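# Seat a loose steel cup fully onto the empty plug

## Task

Take one of the steel cups that is not on a fixture and lower it over the plug of the fixture that has no cup, pushing it fully down, without disturbing the cups already sitting on the other fixtures, then open the gripper so it is released.

## Robot and tools

Robot: two six-joint arms, left_arm and right_arm, each with a parallel two-finger gripper. Bases in the scene frame: left_arm at (+0.035, +0.262, 0) m, right_arm at (+0.050, -0.291, 0) m, both nearly unrotated about z. Scene frame: origin on the table top midway between the arms, +z up, +x out over the table, left_arm on the +y side. The names left and right are labels only and do not match image sides.

Joint order, used in every row and every per-joint list: waist (joint1), shoulder (joint2), elbow (joint3), wrist pitch (joint4), wrist yaw (joint5), wrist roll (joint6). Stated ranges in rad: waist -2.880..2.880, shoulder 0.000..3.142, elbow 0.000..3.019, wrist pitch -1.693..1.571, wrist yaw -1.571..1.571, wrist roll -2.094..2.094. Real ends may differ by up to 0.019 rad.

Row format: 14 numbers, each in [-1, 1]. First the left_arm's 6 joint values then its gripper opening, then the same 7 for right_arm. Always send all 14 even if one arm is idle. Joint values are offsets, scaled so 1.0 equals 1.264 rad (waist), 1.32 (shoulder), 1.276 (elbow), 1.83 (wrist pitch), 1.686 (wrist yaw), 2.022 (wrist roll). The opening is absolute: +1 fully open, -1 closed. A row may carry 12 extra numbers in 0..1, per-joint stiffness multipliers (left 6, then right 6), which persist until changed.

execute_actions(actions): a list of up to 15 actions; each action is a list of up to 15 rows, one per 1/30 s control step, and a short action repeats its last row until 15 steps pass. Joint offsets in every row are measured from the angles at the start of that action (for the first action, the angles in the latest result), not from the preceding row. An action that would push a joint more than 0.019 rad beyond its range is rejected for both arms; a malformed action, or a first action failing that check, rejects the whole call. An empty list just returns state and images.

move(target, speed, blocking): target is one 14-number row; its offsets are counted from the Joint positions in the latest result that printed them. All joints travel proportionally so they finish together, taking 0.5 to 10 s; speed (rad/s, 0.01..2, default 0.5) caps the joint with the longest travel. Paths ignore obstacles and the other arm; grippers far from a pivot move fast and arcs are curved. Finger values apply at once. blocking=false returns after 0.5 s while motion continues; then only wait or stop are allowed until a result shows the move ended. The result adds a move: line with the ending (done, off_target, moving, held, fault), limits=held or limits=none, and each arm's joint farthest from target.

wait(seconds): 0..10 s, arms hold their last command; returns early when a running move finishes. stop(): brakes a running move (needs room; fingers keep moving). zoom_image(camera, region): camera is cam_low, cam_left_wrist or cam_right_wrist; region [x0, y0, x1, y1] in pixels, top-left origin, at most 504x504. read_manual(section): licence texts only. finished_scene(scene): ends the current scene by number; irreversible, so only call once the cup is seated and released.

Results: each gripper's end_effector_position (m) and end_effector_quat_wxyz in the scene frame; the point is between the finger pads, roughly 1 cm short of the tips; fingers point along gripper +z and close along its y. Reported positions may be off, more at long reach. Joint positions and Joint velocities list the six joints (rad, rad/s) then finger gap (m; 0.094 open). Joint targets shows where joints are currently driven. grip_measured gives opening on the command scale (sensor bias about 1 mm). Step readings list joint angles at some steps; HELD marks steps where an arm was held back. Lines to notice: joint sent to its limit, joint command not followed (clearance check altered targets), MOTOR HOT (from 85 °C), OVER-TEMPERATURE FAULT or FAULT (arm stopped).

Motion limits: each joint's target stays within a lead of its measured angle (0.264, 0.32, 0.276, 0.33, 0.186, 0.522 rad in joint order), and targets are scaled back if they would place the gripper over 70 mm from its measured spot, so big offsets need several actions. Arms can sag under zero offsets; correct by commanding back to the desired angles, then zeros. The robot keeps its last command between replies.

Grasping: to hold the cup, command an opening about 0.03 below grip_measured; smaller margins grip more gently. Pads push about 50-62 N, briefly more on first contact.

Cameras (504x504 each): cam_low fixed, plus a fisheye on each wrist; calibration is given and may be slightly off.

Avoid: dropping the cup, knocking anything off the table, bumping the seated cups, fast impacts, pressing far past contact, and arms colliding. Occasional disturbances may tug the held cup or push loose items.

Each tool is called after ">>>" by a JSON object that holds its "op" and its "data", one argument or row to a line.

## Session

>>> {"op": "execute_actions", "data": {
  "actions": []
}}

Scene clock: 0.00 s.
left_arm: end_effector_position=(+0.0674, +0.5232, +0.1463) grip_measured=+1.000 end_effector_quat_wxyz=(-0.281, +0.793, -0.334, -0.424) | right_arm: end_effector_position=(+0.7083, +0.0455, +0.1463) grip_measured=+1.000 end_effector_quat_wxyz=(+0.058, +0.127, +0.741, +0.657)
Joint names: [waist, shoulder, elbow, wrist pitch, wrist yaw, wrist roll]
Joint positions: left_arm=[ 0.851  0.751  0.366 -0.722 -1.002 -1.22   0.094] | right_arm=[ 0.343  2.089  1.417  0.416 -1.026  1.432  0.094]
Joint velocities: left_arm=[ 0.005 -0.015 -0.022  0.007 -0.022  0.007  0.   ] | right_arm=[-0.015 -0.015  0.007 -0.022  0.007 -0.037  0.   ]
Joint targets: left_arm=[0.851 0.752 0.385 -0.721 -1.001 -1.220] | right_arm=[0.343 2.091 1.438 0.420 -1.026 1.432]
Joint stiffness scale: left_arm=[1. 1. 1. 1. 1. 1.] | right_arm=[1. 1. 1. 1. 1. 1.]

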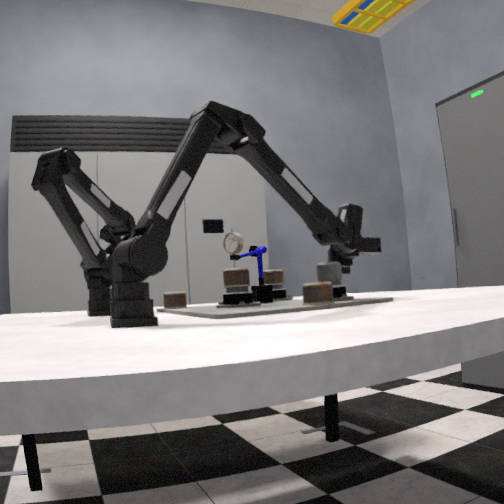

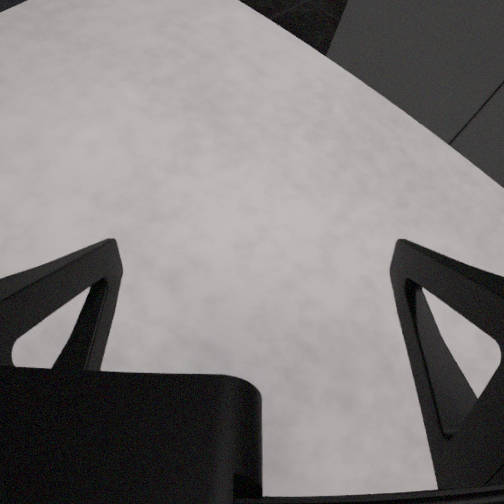

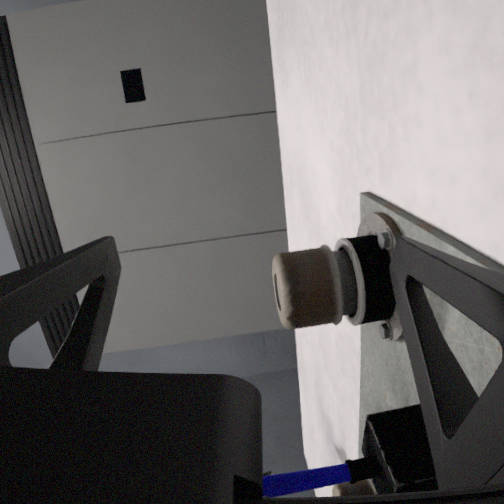

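>>> {"op": "zoom_image", "data": {
  "camera": "cam_low",
  "region": [150, 200, 410, 330]
}}

Region (150, 200, 410, 330) of cam_low's 504x504 image, scaled by 1.938, with more detail than that image has.

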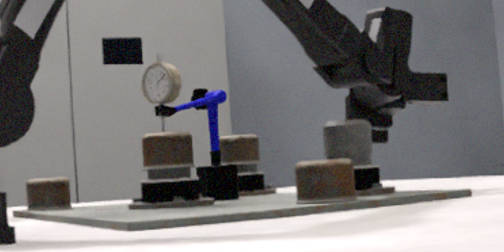

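>>> {"op": "move", "data": {
  "target": [0,0,0,0,0,0,1,0,-0.25,0.1,0,0,0,1],
  "speed": 0.6
}}

>>> {"op": "move", "data": {
  "target": [0,0,0,0,0,0,1,0,-0.27,0.02,-0.9,0.608,-0.708,1],
  "speed": 1.2
}}

Scene clock: 15.30 s.
left_arm: end_effector_position=(+0.0674, +0.5232, +0.1463) grip_measured=+1.000 end_effector_quat_wxyz=(-0.281, +0.793, -0.334, -0.424) | right_arm: end_effector_position=(+0.6740, +0.0359, +0.4228) grip_measured=+1.000 end_effector_quat_wxyz=(+0.199, -0.006, +0.676, +0.710)
Joint names: [waist, shoulder, elbow, wrist pitch, wrist yaw, wrist roll]
Joint positions: left_arm=[ 0.851  0.751  0.366 -0.722 -1.002 -1.22   0.094] | right_arm=[ 0.343  1.756  1.507  0.416 -1.026  1.432  0.094]
Joint velocities: left_arm=[-0.005 -0.005 -0.002 -0.002 -0.007 -0.095  0.   ] | right_arm=[-0.005 -0.015 -0.012 -0.017 -0.051  0.022  0.   ]
Joint targets: left_arm=[0.851 0.751 0.366 -0.722 -1.002 -1.220] | right_arm=[0.343 1.759 1.545 0.416 -1.026 1.432]
Joint stiffness scale: left_arm=[1. 1. 1. 1. 1. 1.] | right_arm=[1. 1. 1. 1. 1. 1.]
move: off_target (right_arm); limits=none; left_arm: farthest joint: the waist, 0.000 radians from its target (0.000 radians at the start); right_arm: farthest joint: the elbow, 0.038 radians from its target (0.128 radians at the start)
camera_calibration (this result's frames):
cam_right_wrist: T_world_to_cam=[[0.29008, 0.0172167, -0.956847, 0.203777], [-0.900066, -0.334815, -0.278891, 0.73992], [-0.325168, 0.942127, -0.0816269, 0.34422], [0, 0, 0, 1]] pos_world=[0.718795, -0.0800711, 0.429438]

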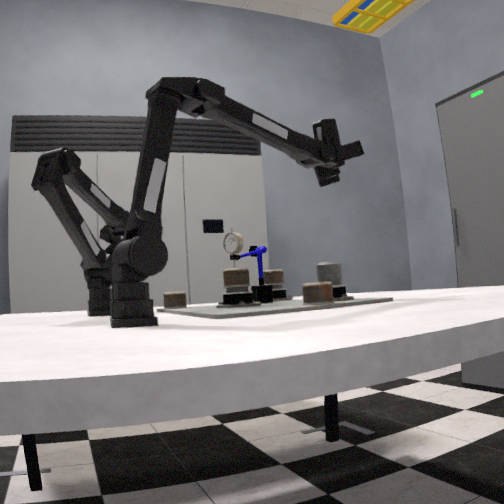

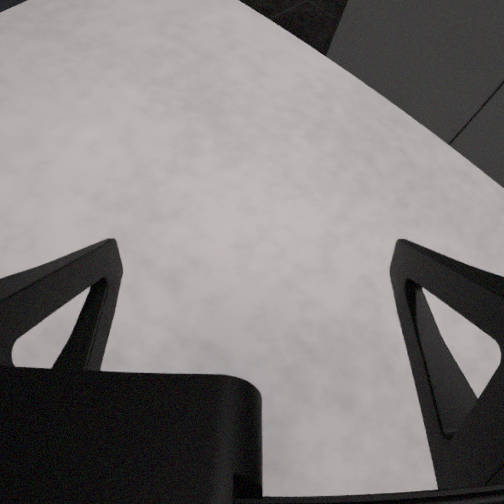

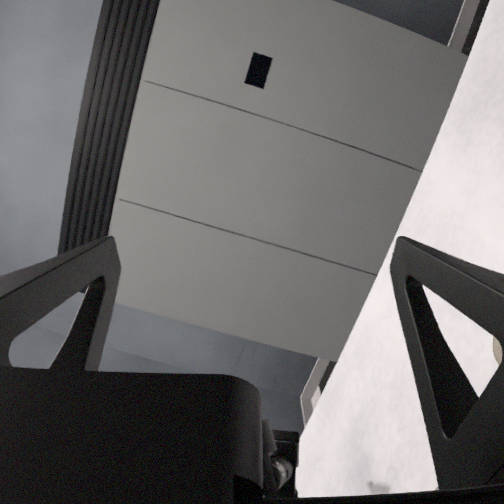

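Scene clock: 17.67 s.
left_arm: end_effector_position=(+0.0674, +0.5232, +0.1463) grip_measured=+1.000 end_effector_quat_wxyz=(-0.281, +0.793, -0.334, -0.424) | right_arm: end_effector_position=(+0.5455, -0.1519, +0.3325) grip_measured=+1.000 end_effector_quat_wxyz=(+0.223, -0.129, +0.966, +0.034)
Joint names: [waist, shoulder, elbow, wrist pitch, wrist yaw, wrist roll]
Joint positions: left_arm=[ 0.851  0.751  0.366 -0.722 -1.002 -1.22   0.094] | right_arm=[ 0.343  1.407  1.507 -1.216 -0.005  0.01   0.094]
Joint velocities: left_arm=[-0.015  0.015 -0.007  0.002 -0.022  0.007  0.   ] | right_arm=[ 0.005 -0.015 -0.007 -0.007 -0.037 -0.037  0.   ]
Joint targets: left_arm=[0.851 0.751 0.366 -0.722 -1.002 -1.220] | right_arm=[0.343 1.400 1.532 -1.231 -0.001 0.000]
Joint stiffness scale: left_arm=[1. 1. 1. 1. 1. 1.] | right_arm=[1. 1. 1. 1. 1. 1.]
move: off_target (right_arm); limits=none; left_arm: farthest joint: the waist, 0.000 radians from its target (0.000 radians at the start); right_arm: farthest joint: the elbow, 0.026 radians from its target (0.026 radians at the start)
camera_calibration (this result's frames):
cam_right_wrist: T_world_to_cam=[[0.265383, -0.963947, -0.01944, -0.289378], [-0.950221, -0.264912, 0.164016, 0.42693], [-0.163253, -0.0250547, -0.986266, 0.537502], [0, 0, 0, 1]] pos_world=[0.570222, -0.152379, 0.454471]

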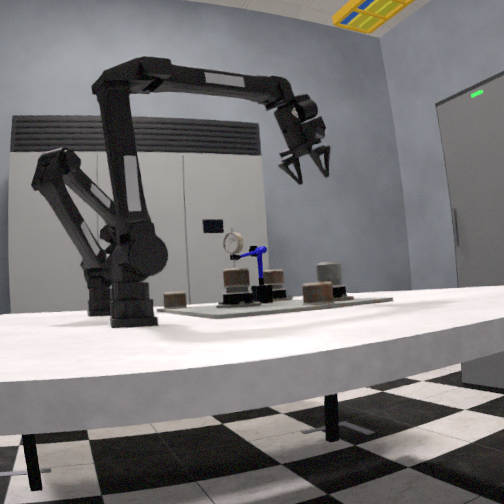

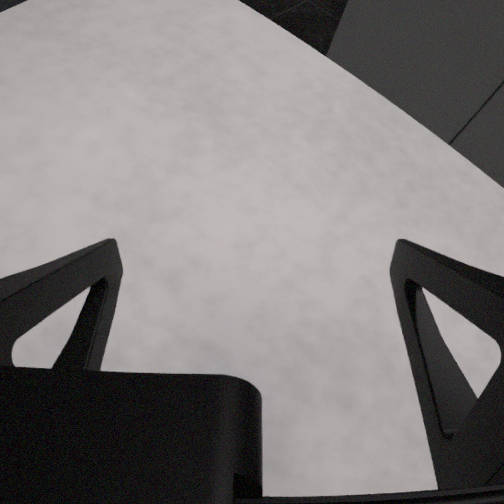

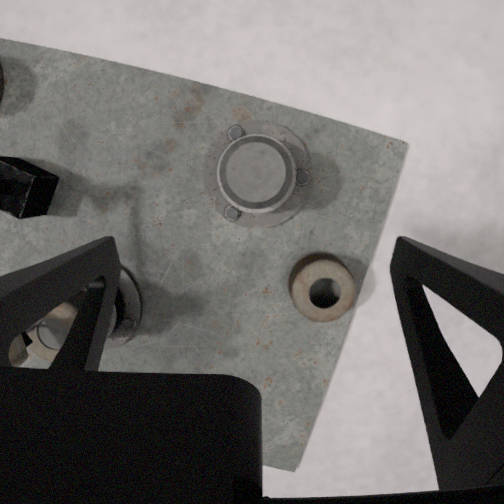

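>>> {"op": "move", "data": {
  "target": [0,0,0,0,0,0,1,-0.128,0.1015,-0.27,0.022,0.003,-0.005,1],
  "speed": 0.6
}}

Scene clock: 26.73 s.
left_arm: end_effector_position=(+0.0674, +0.5232, +0.1463) grip_measured=+1.000 end_effector_quat_wxyz=(-0.281, +0.793, -0.334, -0.424) | right_arm: end_effector_position=(+0.4764, -0.2442, +0.1207) grip_measured=+1.000 end_effector_quat_wxyz=(-0.004, -0.051, +0.999, +0.002)
Joint names: [waist, shoulder, elbow, wrist pitch, wrist yaw, wrist roll]
Joint positions: left_arm=[ 0.851  0.751  0.366 -0.722 -1.002 -1.22   0.094] | right_arm=[ 0.179  1.54   1.151 -1.19  -0.004  0.009  0.094]
Joint velocities: left_arm=[-0.024 -0.015  0.002  0.002 -0.037 -0.022  0.   ] | right_arm=[-0.024 -0.005 -0.002 -0.002 -0.022 -0.037  0.   ]
Joint targets: left_arm=[0.851 0.751 0.366 -0.722 -1.002 -1.220] | right_arm=[0.181 1.541 1.162 -1.175 -0.000 -0.000]
Joint stiffness scale: left_arm=[1. 1. 1. 1. 1. 1.] | right_arm=[1. 1. 1. 1. 1. 1.]
move: done; limits=none; left_arm: farthest joint: the waist, 0.000 radians from its target (0.000 radians at the start); right_arm: farthest joint: the wrist pitch, 0.015 radians from its target (0.040 radians at the start)
camera_calibration (this result's frames):
cam_right_wrist: T_world_to_cam=[[0.0978061, -0.995115, -0.0133865, -0.292715], [-0.804597, -0.0869828, 0.587416, 0.294554], [-0.585711, -0.0466821, -0.809174, 0.489656], [0, 0, 0, 1]] pos_world=[0.552423, -0.242806, 0.219273]

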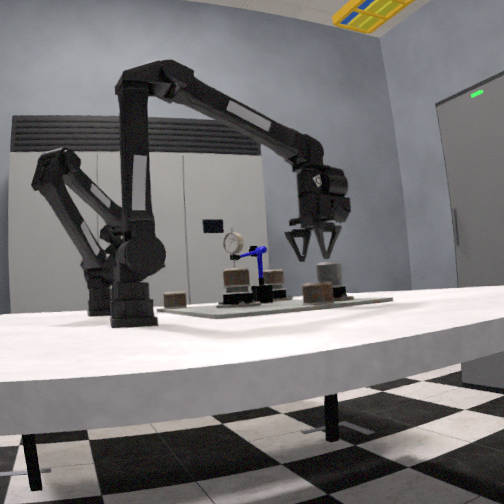

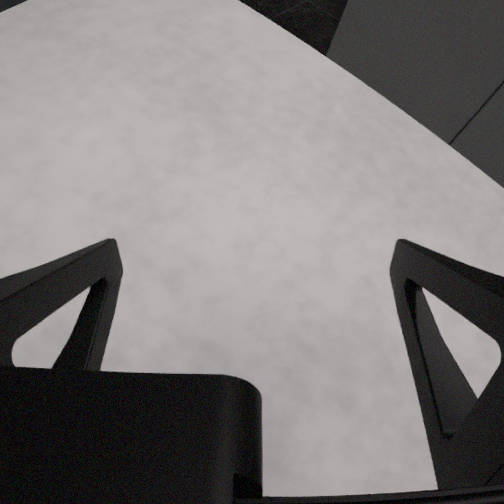

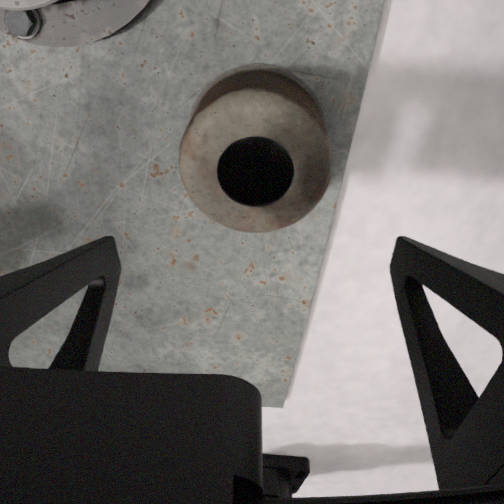

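>>> {"op": "move", "data": {
  "target": [0,0,0,0,0,0,1,0,0.0856,-0.083,0.138,0,0,1],
  "speed": 0.4
}}

Scene clock: 33.47 s.
left_arm: end_effector_position=(+0.0674, +0.5232, +0.1463) grip_measured=+1.000 end_effector_quat_wxyz=(-0.281, +0.793, -0.334, -0.424) | right_arm: end_effector_position=(+0.4848, -0.2433, +0.0451) grip_measured=+1.000 end_effector_quat_wxyz=(+0.013, -0.051, +0.999, +0.003)
Joint names: [waist, shoulder, elbow, wrist pitch, wrist yaw, wrist roll]
Joint positions: left_arm=[ 0.851  0.751  0.366 -0.722 -1.002 -1.22   0.094] | right_arm=[ 0.179  1.637  1.045 -0.954 -0.004  0.009  0.094]
Joint velocities: left_arm=[ 0.005  0.005 -0.017 -0.007 -0.022 -0.066  0.   ] | right_arm=[-0.015 -0.005 -0.002 -0.002  0.007  0.037  0.   ]
Joint targets: left_arm=[0.851 0.751 0.366 -0.722 -1.002 -1.220] | right_arm=[0.179 1.653 1.045 -0.938 -0.004 0.009]
Joint stiffness scale: left_arm=[1. 1. 1. 1. 1. 1.] | right_arm=[1. 1. 1. 1. 1. 1.]
move: done; limits=none; left_arm: farthest joint: the waist, 0.000 radians from its target (0.000 radians at the start); right_arm: farthest joint: the shoulder, 0.016 radians from its target (0.113 radians at the start)
camera_calibration (this result's frames):
cam_right_wrist: T_world_to_cam=[[0.098254, -0.995066, -0.013769, -0.293817], [-0.823529, -0.0890684, 0.560239, 0.355639], [-0.558701, -0.0437066, -0.828217, 0.421893], [0, 0, 0, 1]] pos_world=[0.557459, -0.242251, 0.146131]

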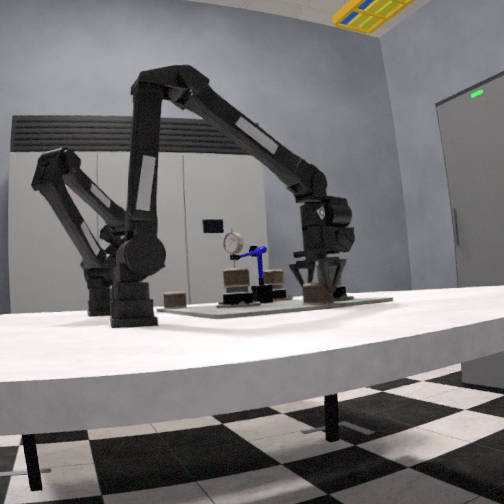

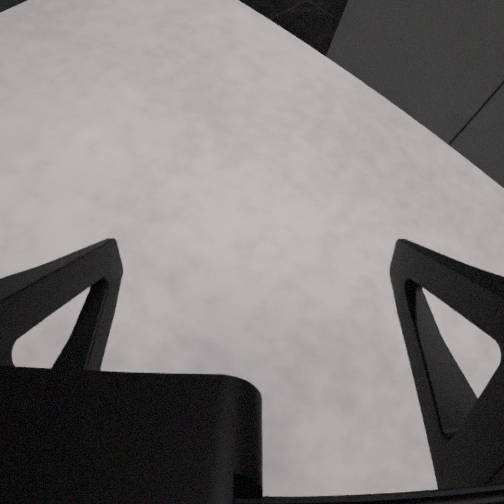

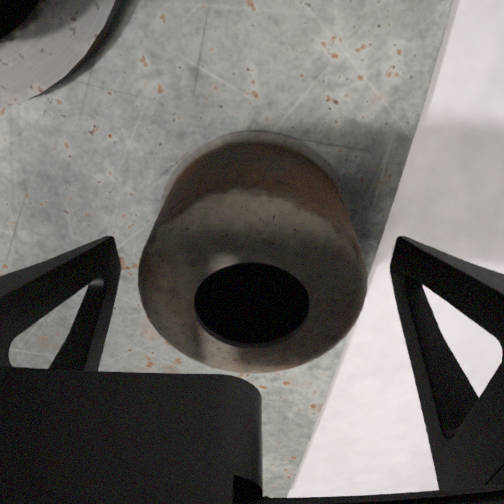

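>>> {"op": "move", "data": {
  "target": [0,0,0,0,0,0,1,0,0,0,0,0,0,0.25]
}}

>>> {"op": "zoom_image", "data": {
  "camera": "cam_low",
  "region": [270, 220, 380, 320]
}}

Scene clock: 37.97 s.
left_arm: end_effector_position=(+0.0674, +0.5232, +0.1463) grip_measured=+1.000 end_effector_quat_wxyz=(-0.281, +0.793, -0.334, -0.424) | right_arm: end_effector_position=(+0.4848, -0.2432, +0.0451) grip_measured=+0.478 end_effector_quat_wxyz=(+0.013, -0.051, +0.999, +0.003)
Joint names: [waist, shoulder, elbow, wrist pitch, wrist yaw, wrist roll]
Joint positions: left_arm=[ 0.851  0.751  0.366 -0.722 -1.002 -1.22   0.094] | right_arm=[ 0.179  1.637  1.045 -0.954 -0.004  0.008  0.069]
Joint velocities: left_arm=[-0.015  0.015 -0.022 -0.002 -0.022 -0.037  0.   ] | right_arm=[-0.005 -0.005 -0.012  0.002  0.007 -0.037  0.   ]
Joint targets: left_arm=[0.851 0.751 0.366 -0.722 -1.002 -1.220] | right_arm=[0.179 1.637 1.045 -0.954 -0.004 0.008]
Joint stiffness scale: left_arm=[1. 1. 1. 1. 1. 1.] | right_arm=[1. 1. 1. 1. 1. 1.]
move: done; limits=none; left_arm: farthest joint: the waist, 0.000 radians from its target (0.000 radians at the start); right_arm: farthest joint: the wrist roll, 0.001 radians from its target (0.000 radians at the start)
camera_calibration (this result's frames):
cam_right_wrist: T_world_to_cam=[[0.0986426, -0.995022, -0.0141406, -0.293912], [-0.823472, -0.0895974, 0.560238, 0.355482], [-0.558716, -0.0436189, -0.828211, 0.421921], [0, 0, 0, 1]] pos_world=[0.557456, -0.242195, 0.146129]

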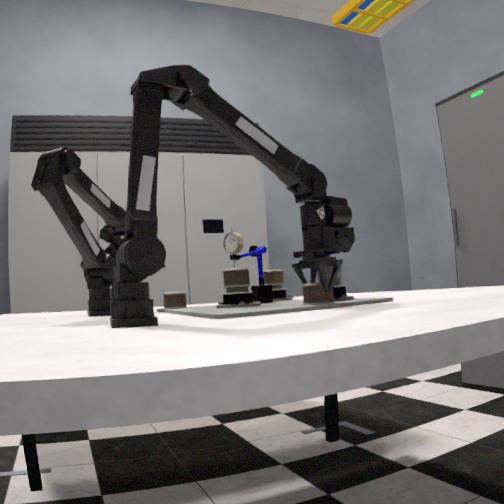

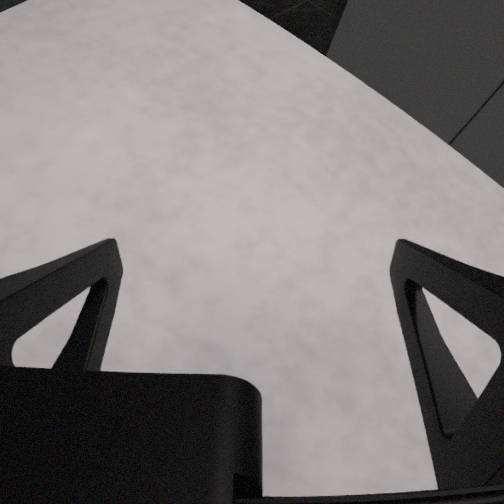

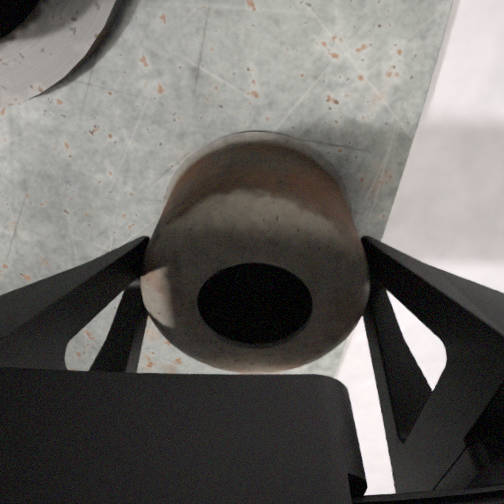

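Region (270, 220, 380, 320) of cam_low's 504x504 image, scaled by 4.582, with more detail than that image has; it fills the top 458 rows of this view, and the rest is white.

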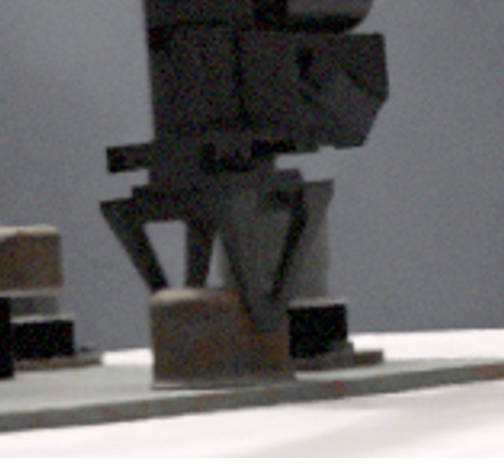

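>>> {"op": "move", "data": {
  "target": [0,0,0,0,0,0,1,0,-0.112,0.195,-0.203,0,0,0.4]
}}

>>> {"op": "move", "data": {
  "target": [0,0,0,0,0,0,1,0.134,0.222,0.31,-0.045,0,0,0.4]
}}

>>> {"op": "zoom_image", "data": {
  "camera": "cam_low",
  "region": [280, 200, 390, 310]
}}

Scene clock: 43.67 s.
left_arm: end_effector_position=(+0.0674, +0.5232, +0.1463) grip_measured=+1.000 end_effector_quat_wxyz=(-0.281, +0.793, -0.334, -0.424) | right_arm: end_effector_position=(+0.4810, -0.2437, +0.1695) grip_measured=+0.478 end_effector_quat_wxyz=(+0.001, -0.051, +0.999, +0.002)
Joint names: [waist, shoulder, elbow, wrist pitch, wrist yaw, wrist roll]
Joint positions: left_arm=[ 0.851  0.751  0.366 -0.722 -1.002 -1.22   0.094] | right_arm=[ 0.179  1.504  1.246 -1.311 -0.004  0.008  0.069]
Joint velocities: left_arm=[-0.015 -0.015  0.017  0.007  0.007  0.051  0.   ] | right_arm=[ 0.015  0.005  0.002 -0.012 -0.022  0.037  0.001]
Joint targets: left_arm=[0.851 0.751 0.366 -0.722 -1.002 -1.220] | right_arm=[0.179 1.489 1.294 -1.326 -0.004 0.008]
Joint stiffness scale: left_arm=[1. 1. 1. 1. 1. 1.] | right_arm=[1. 1. 1. 1. 1. 1.]
move: off_target (right_arm); limits=none; left_arm: farthest joint: the waist, 0.000 radians from its target (0.000 radians at the start); right_arm: farthest joint: the elbow, 0.048 radians from its target (0.249 radians at the start)
camera_calibration (this result's frames):
cam_right_wrist: T_world_to_cam=[[0.0983079, -0.995059, -0.0138745, -0.292087], [-0.809852, -0.0880971, 0.579982, 0.273147], [-0.578338, -0.0457805, -0.814511, 0.529448], [0, 0, 0, 1]] pos_world=[0.556123, -0.242342, 0.268769]

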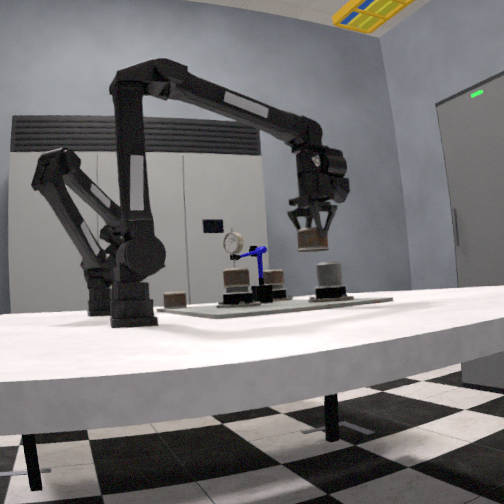

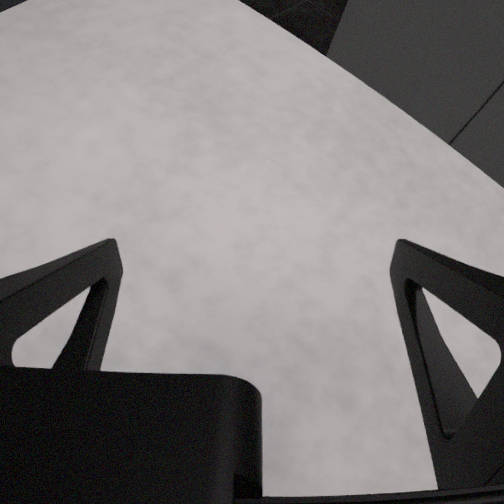

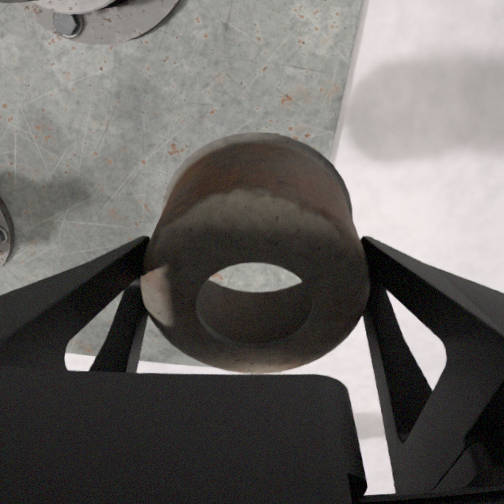

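Scene clock: 44.97 s.
left_arm: end_effector_position=(+0.0674, +0.5232, +0.1463) grip_measured=+1.000 end_effector_quat_wxyz=(-0.281, +0.793, -0.334, -0.424) | right_arm: end_effector_position=(+0.5695, -0.1405, +0.1633) grip_measured=+0.478 end_effector_quat_wxyz=(-0.005, -0.137, +0.991, +0.001)
Joint names: [waist, shoulder, elbow, wrist pitch, wrist yaw, wrist roll]
Joint positions: left_arm=[ 0.851  0.751  0.366 -0.722 -1.002 -1.22   0.094] | right_arm=[ 0.352  1.788  1.586 -1.379 -0.004  0.008  0.069]
Joint velocities: left_arm=[-0.005 -0.005 -0.002 -0.007  0.007 -0.081  0.   ] | right_arm=[-0.015 -0.015 -0.002 -0.007  0.022  0.022  0.   ]
Joint targets: left_arm=[0.851 0.751 0.366 -0.722 -1.002 -1.220] | right_arm=[0.349 1.797 1.642 -1.394 -0.004 0.008]
Joint stiffness scale: left_arm=[1. 1. 1. 1. 1. 1.] | right_arm=[1. 1. 1. 1. 1. 1.]
move: off_target (right_arm); limits=none; left_arm: farthest joint: the waist, 0.000 radians from its target (0.000 radians at the start); right_arm: farthest joint: the elbow, 0.055 radians from its target (0.395 radians at the start)
camera_calibration (this result's frames):
cam_right_wrist: T_world_to_cam=[[0.267424, -0.963481, -0.0137449, -0.290083], [-0.776302, -0.223877, 0.589266, 0.317806], [-0.570824, -0.146914, -0.807822, 0.560725], [0, 0, 0, 1]] pos_world=[0.644364, -0.125961, 0.261707]

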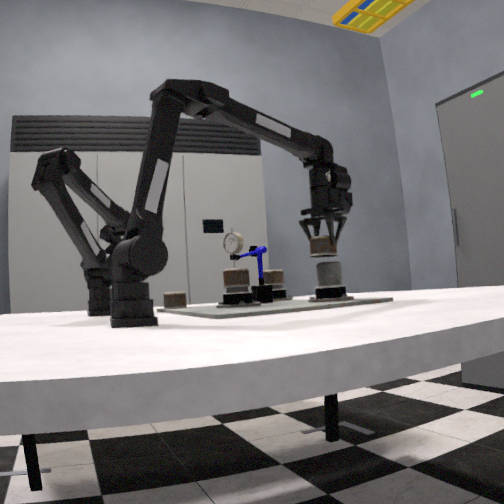

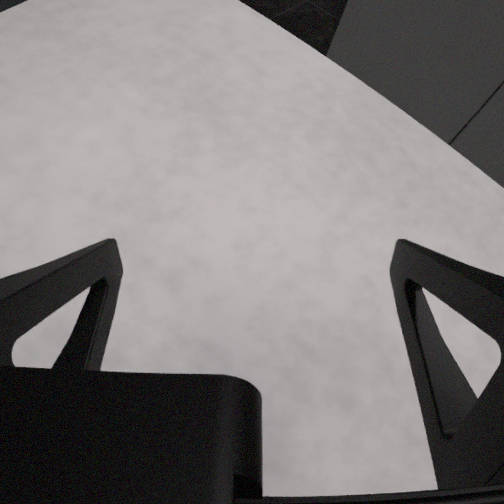

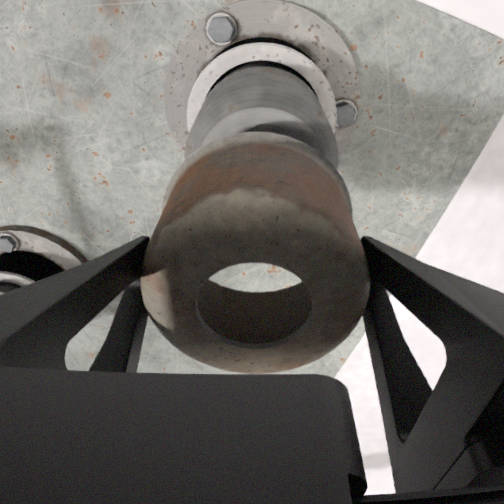

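Region (280, 200, 390, 310) of cam_low's 504x504 image, scaled by 4.582, with more detail than that image has.

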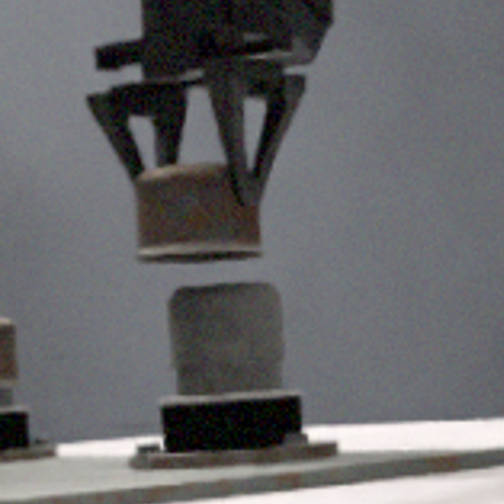

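>>> {"op": "move", "data": {
  "target": [0,0,0,0,0,0,1,-0.007,0.022,0.03,0.038,0,0,0.4],
  "speed": 0.15
}}

>>> {"op": "zoom_image", "data": {
  "camera": "cam_low",
  "region": [280, 200, 390, 310]
}}

Scene clock: 51.10 s.
left_arm: end_effector_position=(+0.0674, +0.5232, +0.1463) grip_measured=+1.000 end_effector_quat_wxyz=(-0.281, +0.793, -0.334, -0.424) | right_arm: end_effector_position=(+0.5826, -0.1369, +0.1554) grip_measured=+0.478 end_effector_quat_wxyz=(+0.014, -0.136, +0.991, +0.004)
Joint names: [waist, shoulder, elbow, wrist pitch, wrist yaw, wrist roll]
Joint positions: left_arm=[ 0.851  0.751  0.366 -0.722 -1.002 -1.22   0.094] | right_arm=[ 0.351  1.803  1.586 -1.326 -0.004  0.008  0.069]
Joint velocities: left_arm=[ 0.005  0.005 -0.012 -0.012  0.007  0.037  0.   ] | right_arm=[ 0.005  0.005 -0.002 -0.007  0.037 -0.007 -0.001]
Joint targets: left_arm=[0.851 0.751 0.366 -0.722 -1.002 -1.220] | right_arm=[0.343 1.817 1.624 -1.310 -0.004 0.008]
Joint stiffness scale: left_arm=[1. 1. 1. 1. 1. 1.] | right_arm=[1. 1. 1. 1. 1. 1.]
move: off_target (right_arm); limits=none; left_arm: farthest joint: the waist, 0.000 radians from its target (0.000 radians at the start); right_arm: farthest joint: the elbow, 0.038 radians from its target (0.038 radians at the start)
camera_calibration (this result's frames):
cam_right_wrist: T_world_to_cam=[[0.267568, -0.963435, -0.0141697, -0.29026], [-0.79741, -0.229667, 0.558024, 0.349799], [-0.540874, -0.138011, -0.829704, 0.549492], [0, 0, 0, 1]] pos_world=[0.653804, -0.123474, 0.256606]

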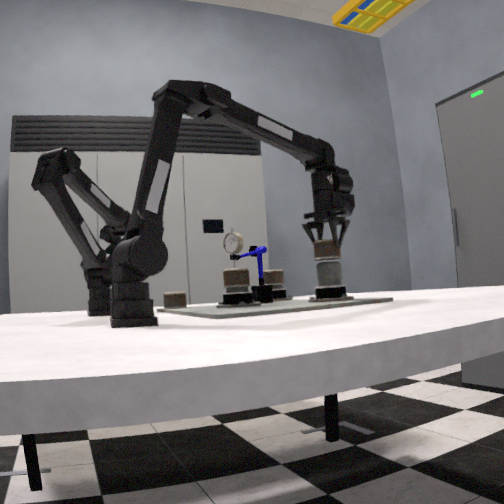

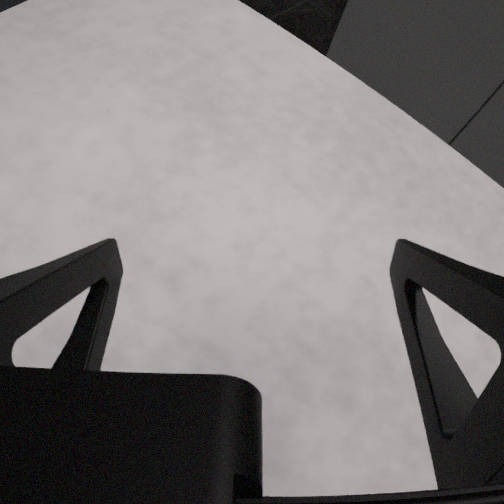

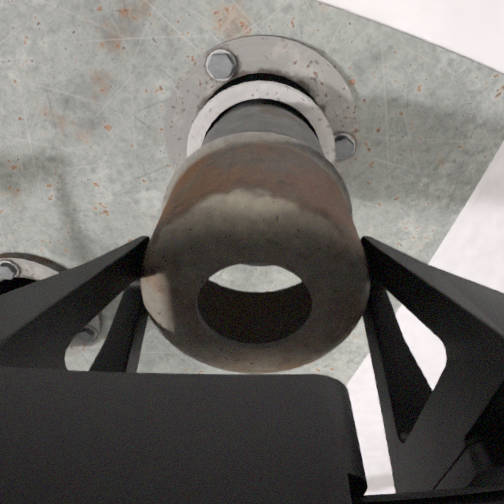

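Region (280, 200, 390, 310) of cam_low's 504x504 image, scaled by 4.582, with more detail than that image has.

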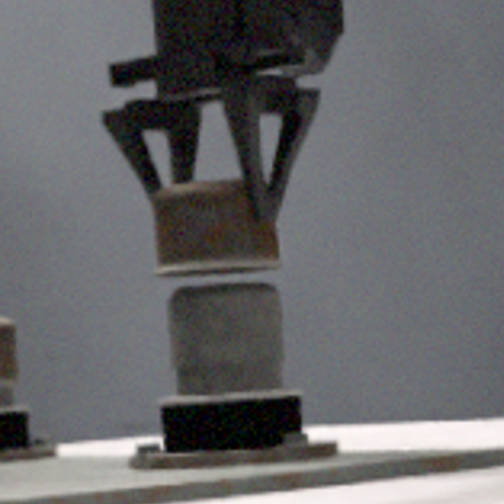

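>>> {"op": "move", "data": {
  "target": [0,0,0,0,0,0,1,-0.008,0.024,-0.008,0.024,0,0,0.4],
  "speed": 0.08
}}

>>> {"op": "zoom_image", "data": {
  "camera": "cam_low",
  "region": [280, 200, 390, 310]
}}

Scene clock: 55.93 s.
left_arm: end_effector_position=(+0.0674, +0.5232, +0.1463) grip_measured=+1.000 end_effector_quat_wxyz=(-0.281, +0.793, -0.334, -0.424) | right_arm: end_effector_position=(+0.5849, -0.1373, +0.1400) grip_measured=+0.478 end_effector_quat_wxyz=(+0.011, -0.135, +0.991, +0.004)
Joint names: [waist, shoulder, elbow, wrist pitch, wrist yaw, wrist roll]
Joint positions: left_arm=[ 0.851  0.751  0.366 -0.722 -1.002 -1.22   0.094] | right_arm=[ 0.349  1.821  1.571 -1.298 -0.004  0.008  0.069]
Joint velocities: left_arm=[-0.015  0.015  0.002  0.002 -0.051 -0.022  0.   ] | right_arm=[-0.005 -0.005 -0.002 -0.002 -0.022 -0.007  0.001]
Joint targets: left_arm=[0.851 0.751 0.366 -0.722 -1.002 -1.220] | right_arm=[0.341 1.835 1.576 -1.282 -0.004 0.008]
Joint stiffness scale: left_arm=[1. 1. 1. 1. 1. 1.] | right_arm=[1. 1. 1. 1. 1. 1.]
move: done; limits=none; left_arm: farthest joint: the waist, 0.000 radians from its target (0.000 radians at the start); right_arm: farthest joint: the wrist pitch, 0.016 radians from its target (0.044 radians at the start)
camera_calibration (this result's frames):
cam_right_wrist: T_world_to_cam=[[0.265653, -0.963966, -0.0141073, -0.290479], [-0.794764, -0.227259, 0.562763, 0.358208], [-0.54569, -0.138288, -0.826498, 0.540232], [0, 0, 0, 1]] pos_world=[0.656657, -0.123899, 0.240817]

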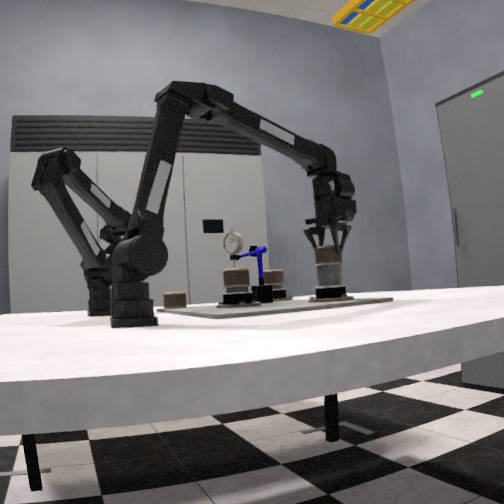

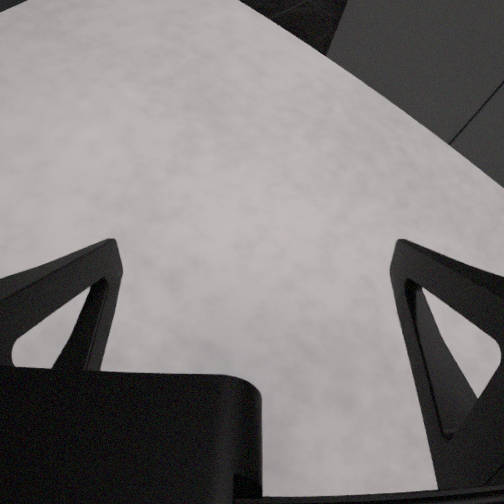

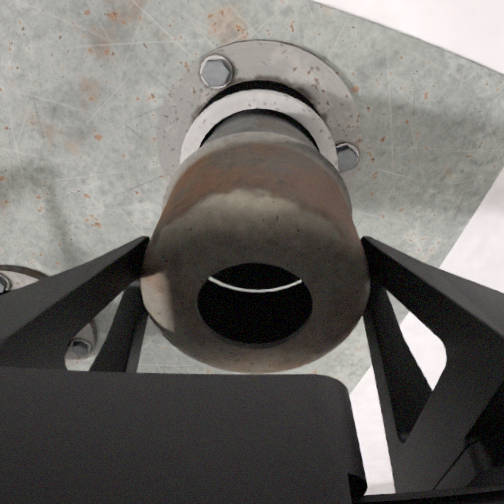

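Region (280, 200, 390, 310) of cam_low's 504x504 image, scaled by 4.582, with more detail than that image has.

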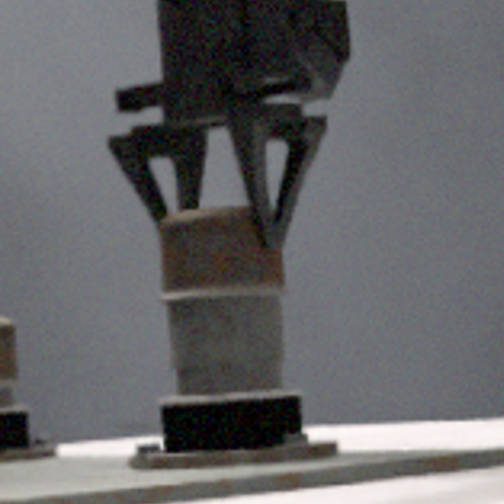

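>>> {"op": "execute_actions", "data": {
  "actions": [
    [[0,0,0,0,0,0,1,0,0.012,0.0015,0.012,0,0,0.4],[0,0,0,0,0,0,1,0,0.0133,-0.001,0.0145,0,0,0.4],[0,0,0,0,0,0,1,0,0.0147,-0.0034,0.017,0,0,0.4],[0,0,0,0,0,0,1,0,0.016,-0.006,0.02,0,0,0.4],[0,0,0,0,0,0,1,0,0.0174,-0.0084,0.023,0,0,0.4],[0,0,0,0,0,0,1,0,0.0188,-0.011,0.0255,0,0,0.4],[0,0,0,0,0,0,1,0,0.02,-0.0133,0.028,0,0,0.4],[0,0,0,0,0,0,1,0,0.0215,-0.016,0.031,0,0,0.4],[0,0,0,0,0,0,1,0,0.023,-0.018,0.034,0,0,0.4],[0,0,0,0,0,0,1,0,0.0242,-0.0207,0.0365,0,0,0.4]],
    [[0,0,0,0,0,0,1,0,0.012,0.0015,0.012,0,0,0.4],[0,0,0,0,0,0,1,0,0.0133,-0.001,0.0145,0,0,0.4],[0,0,0,0,0,0,1,0,0.0147,-0.0034,0.017,0,0,0.4],[0,0,0,0,0,0,1,0,0.016,-0.006,0.02,0,0,0.4],[0,0,0,0,0,0,1,0,0.0174,-0.0084,0.023,0,0,0.4],[0,0,0,0,0,0,1,0,0.0188,-0.011,0.0255,0,0,0.4],[0,0,0,0,0,0,1,0,0.02,-0.0133,0.028,0,0,0.4],[0,0,0,0,0,0,1,0,0.0215,-0.016,0.031,0,0,0.4],[0,0,0,0,0,0,1,0,0.023,-0.018,0.034,0,0,0.4],[0,0,0,0,0,0,1,0,0.0242,-0.0207,0.0365,0,0,0.4]]
  ]
}}

>>> {"op": "wait", "data": {
  "seconds": 0.4
}}

>>> {"op": "zoom_image", "data": {
  "camera": "cam_low",
  "region": [280, 200, 390, 310]
}}

Scene clock: 68.17 s.
left_arm: end_effector_position=(+0.0674, +0.5232, +0.1463) grip_measured=+1.000 end_effector_quat_wxyz=(-0.281, +0.793, -0.334, -0.424) | right_arm: end_effector_position=(+0.5839, -0.1377, +0.0997) grip_measured=+0.478 end_effector_quat_wxyz=(+0.008, -0.135, +0.991, +0.003)
Joint names: [waist, shoulder, elbow, wrist pitch, wrist yaw, wrist roll]
Joint positions: left_arm=[ 0.851  0.751  0.366 -0.722 -1.002 -1.22   0.094] | right_arm=[ 0.349  1.853  1.506 -1.207 -0.004  0.008  0.069]
Joint velocities: left_arm=[-0.005 -0.005 -0.002 -0.002  0.022 -0.037  0.   ] | right_arm=[-0.005 -0.005 -0.002 -0.012 -0.066 -0.022  0.   ]
Joint targets: left_arm=[0.851 0.751 0.366 -0.722 -1.002 -1.220] | right_arm=[0.349 1.871 1.511 -1.187 -0.004 0.008]
Joint stiffness scale: left_arm=[1. 1. 1. 1. 1. 1.] | right_arm=[1. 1. 1. 1. 1. 1.]
Step readings (joint positions; steps 1 to 15: 1st action; 16 to 30: 2nd action):
0: left_arm=[0.851 0.751 0.366 -0.722 -1.002 -1.220] | right_arm=[0.349 1.821 1.571 -1.298 -0.004 0.008]
1: left_arm=[0.851 0.751 0.366 -0.722 -1.002 -1.220] | right_arm=[0.349 1.821 1.571 -1.297 -0.004 0.008]
2: left_arm=[0.851 0.751 0.366 -0.722 -1.002 -1.220] | right_arm=[0.349 1.821 1.570 -1.295 -0.004 0.008]
4: left_arm=[0.851 0.751 0.366 -0.722 -1.002 -1.220] | right_arm=[0.349 1.821 1.567 -1.290 -0.004 0.008]
8: left_arm=[0.851 0.751 0.366 -0.722 -1.002 -1.220] | right_arm=[0.349 1.822 1.553 -1.277 -0.004 0.008]
15: left_arm=[0.851 0.751 0.366 -0.722 -1.002 -1.220] | right_arm=[0.349 1.839 1.537 -1.253 -0.004 0.008]
16: left_arm=[0.851 0.751 0.366 -0.722 -1.002 -1.220] | right_arm=[0.349 1.841 1.537 -1.252 -0.004 0.008]
17: left_arm=[0.851 0.751 0.366 -0.722 -1.002 -1.220] | right_arm=[0.349 1.841 1.535 -1.250 -0.004 0.008]
19: left_arm=[0.851 0.751 0.366 -0.722 -1.002 -1.220] | right_arm=[0.349 1.842 1.530 -1.243 -0.004 0.008]
23: left_arm=[0.851 0.751 0.366 -0.722 -1.002 -1.220] | right_arm=[0.349 1.842 1.519 -1.226 -0.004 0.008]
30: Joint positions above
camera_calibration (this result's frames):
cam_right_wrist: T_world_to_cam=[[0.265581, -0.963992, -0.0136714, -0.29113], [-0.792134, -0.226273, 0.566855, 0.378259], [-0.549537, -0.139716, -0.823704, 0.508091], [0, 0, 0, 1]] pos_world=[0.656165, -0.124069, 0.200118]

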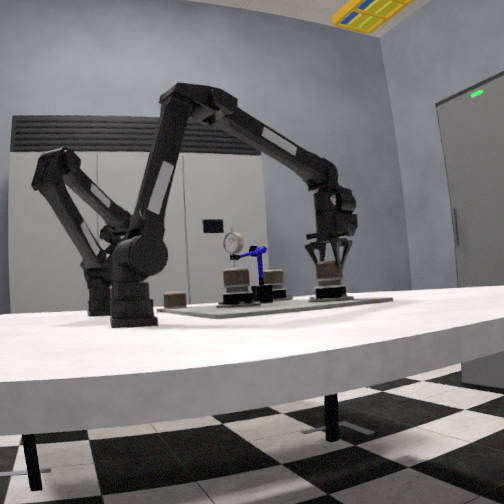

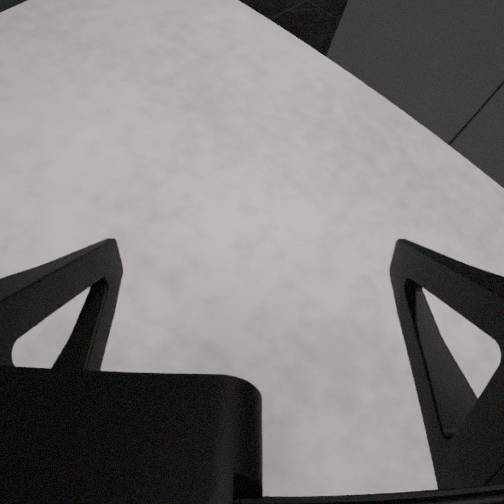

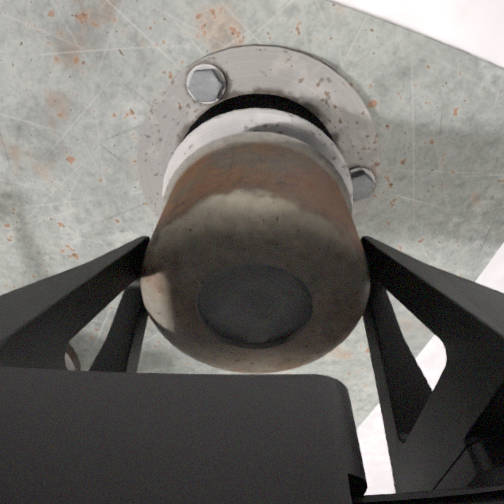

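Scene clock: 68.57 s.
left_arm: end_effector_position=(+0.0674, +0.5232, +0.1463) grip_measured=+1.000 end_effector_quat_wxyz=(-0.281, +0.793, -0.334, -0.424) | right_arm: end_effector_position=(+0.5839, -0.1377, +0.0997) grip_measured=+0.478 end_effector_quat_wxyz=(+0.008, -0.135, +0.991, +0.003)
Joint names: [waist, shoulder, elbow, wrist pitch, wrist yaw, wrist roll]
Joint positions: left_arm=[ 0.851  0.751  0.366 -0.722 -1.002 -1.22   0.094] | right_arm=[ 0.349  1.853  1.506 -1.207 -0.004  0.008  0.069]
Joint velocities: left_arm=[-0.015 -0.005 -0.007  0.007  0.007 -0.051  0.   ] | right_arm=[-0.005  0.005 -0.002  0.002  0.037 -0.037  0.001]
Joint targets: left_arm=[0.851 0.751 0.366 -0.722 -1.002 -1.220] | right_arm=[0.349 1.871 1.511 -1.187 -0.004 0.008]
Joint stiffness scale: left_arm=[1. 1. 1. 1. 1. 1.] | right_arm=[1. 1. 1. 1. 1. 1.]
wait: 0.40 s; at rest by 0.17 s
camera_calibration (this result's frames):
cam_right_wrist: T_world_to_cam=[[0.265581, -0.963992, -0.0136714, -0.29113], [-0.792134, -0.226273, 0.566855, 0.378259], [-0.549537, -0.139716, -0.823704, 0.508091], [0, 0, 0, 1]] pos_world=[0.656165, -0.124069, 0.200118]

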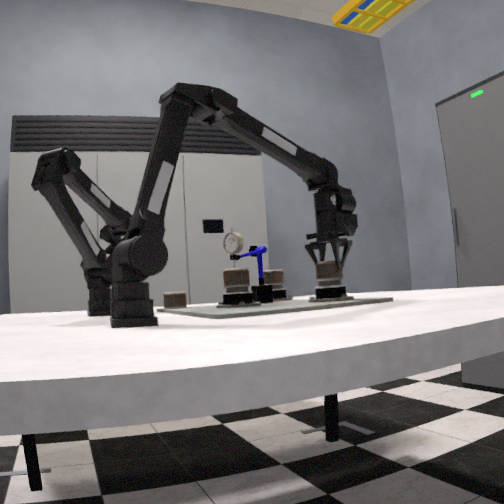

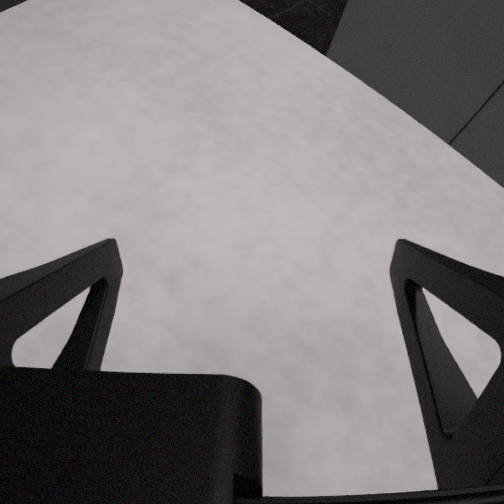

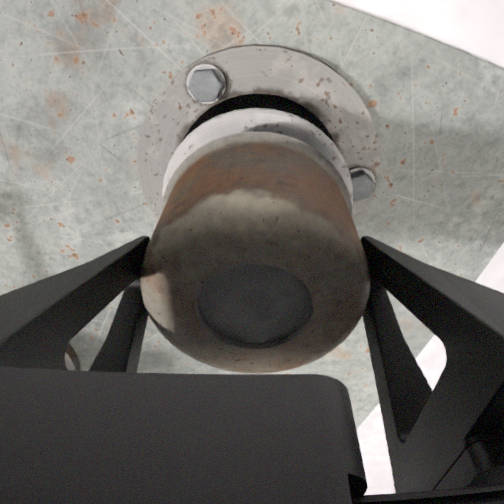

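Region (280, 200, 390, 310) of cam_low's 504x504 image, scaled by 4.582, with more detail than that image has.

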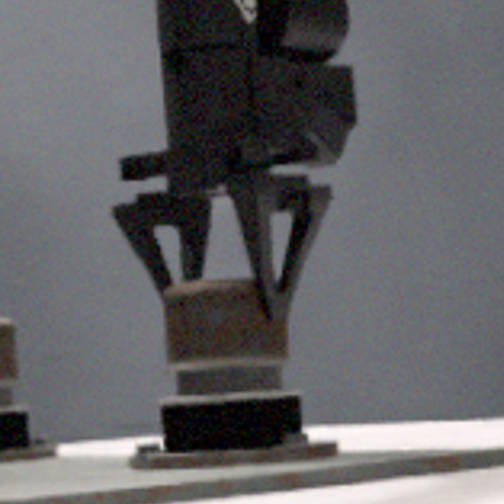

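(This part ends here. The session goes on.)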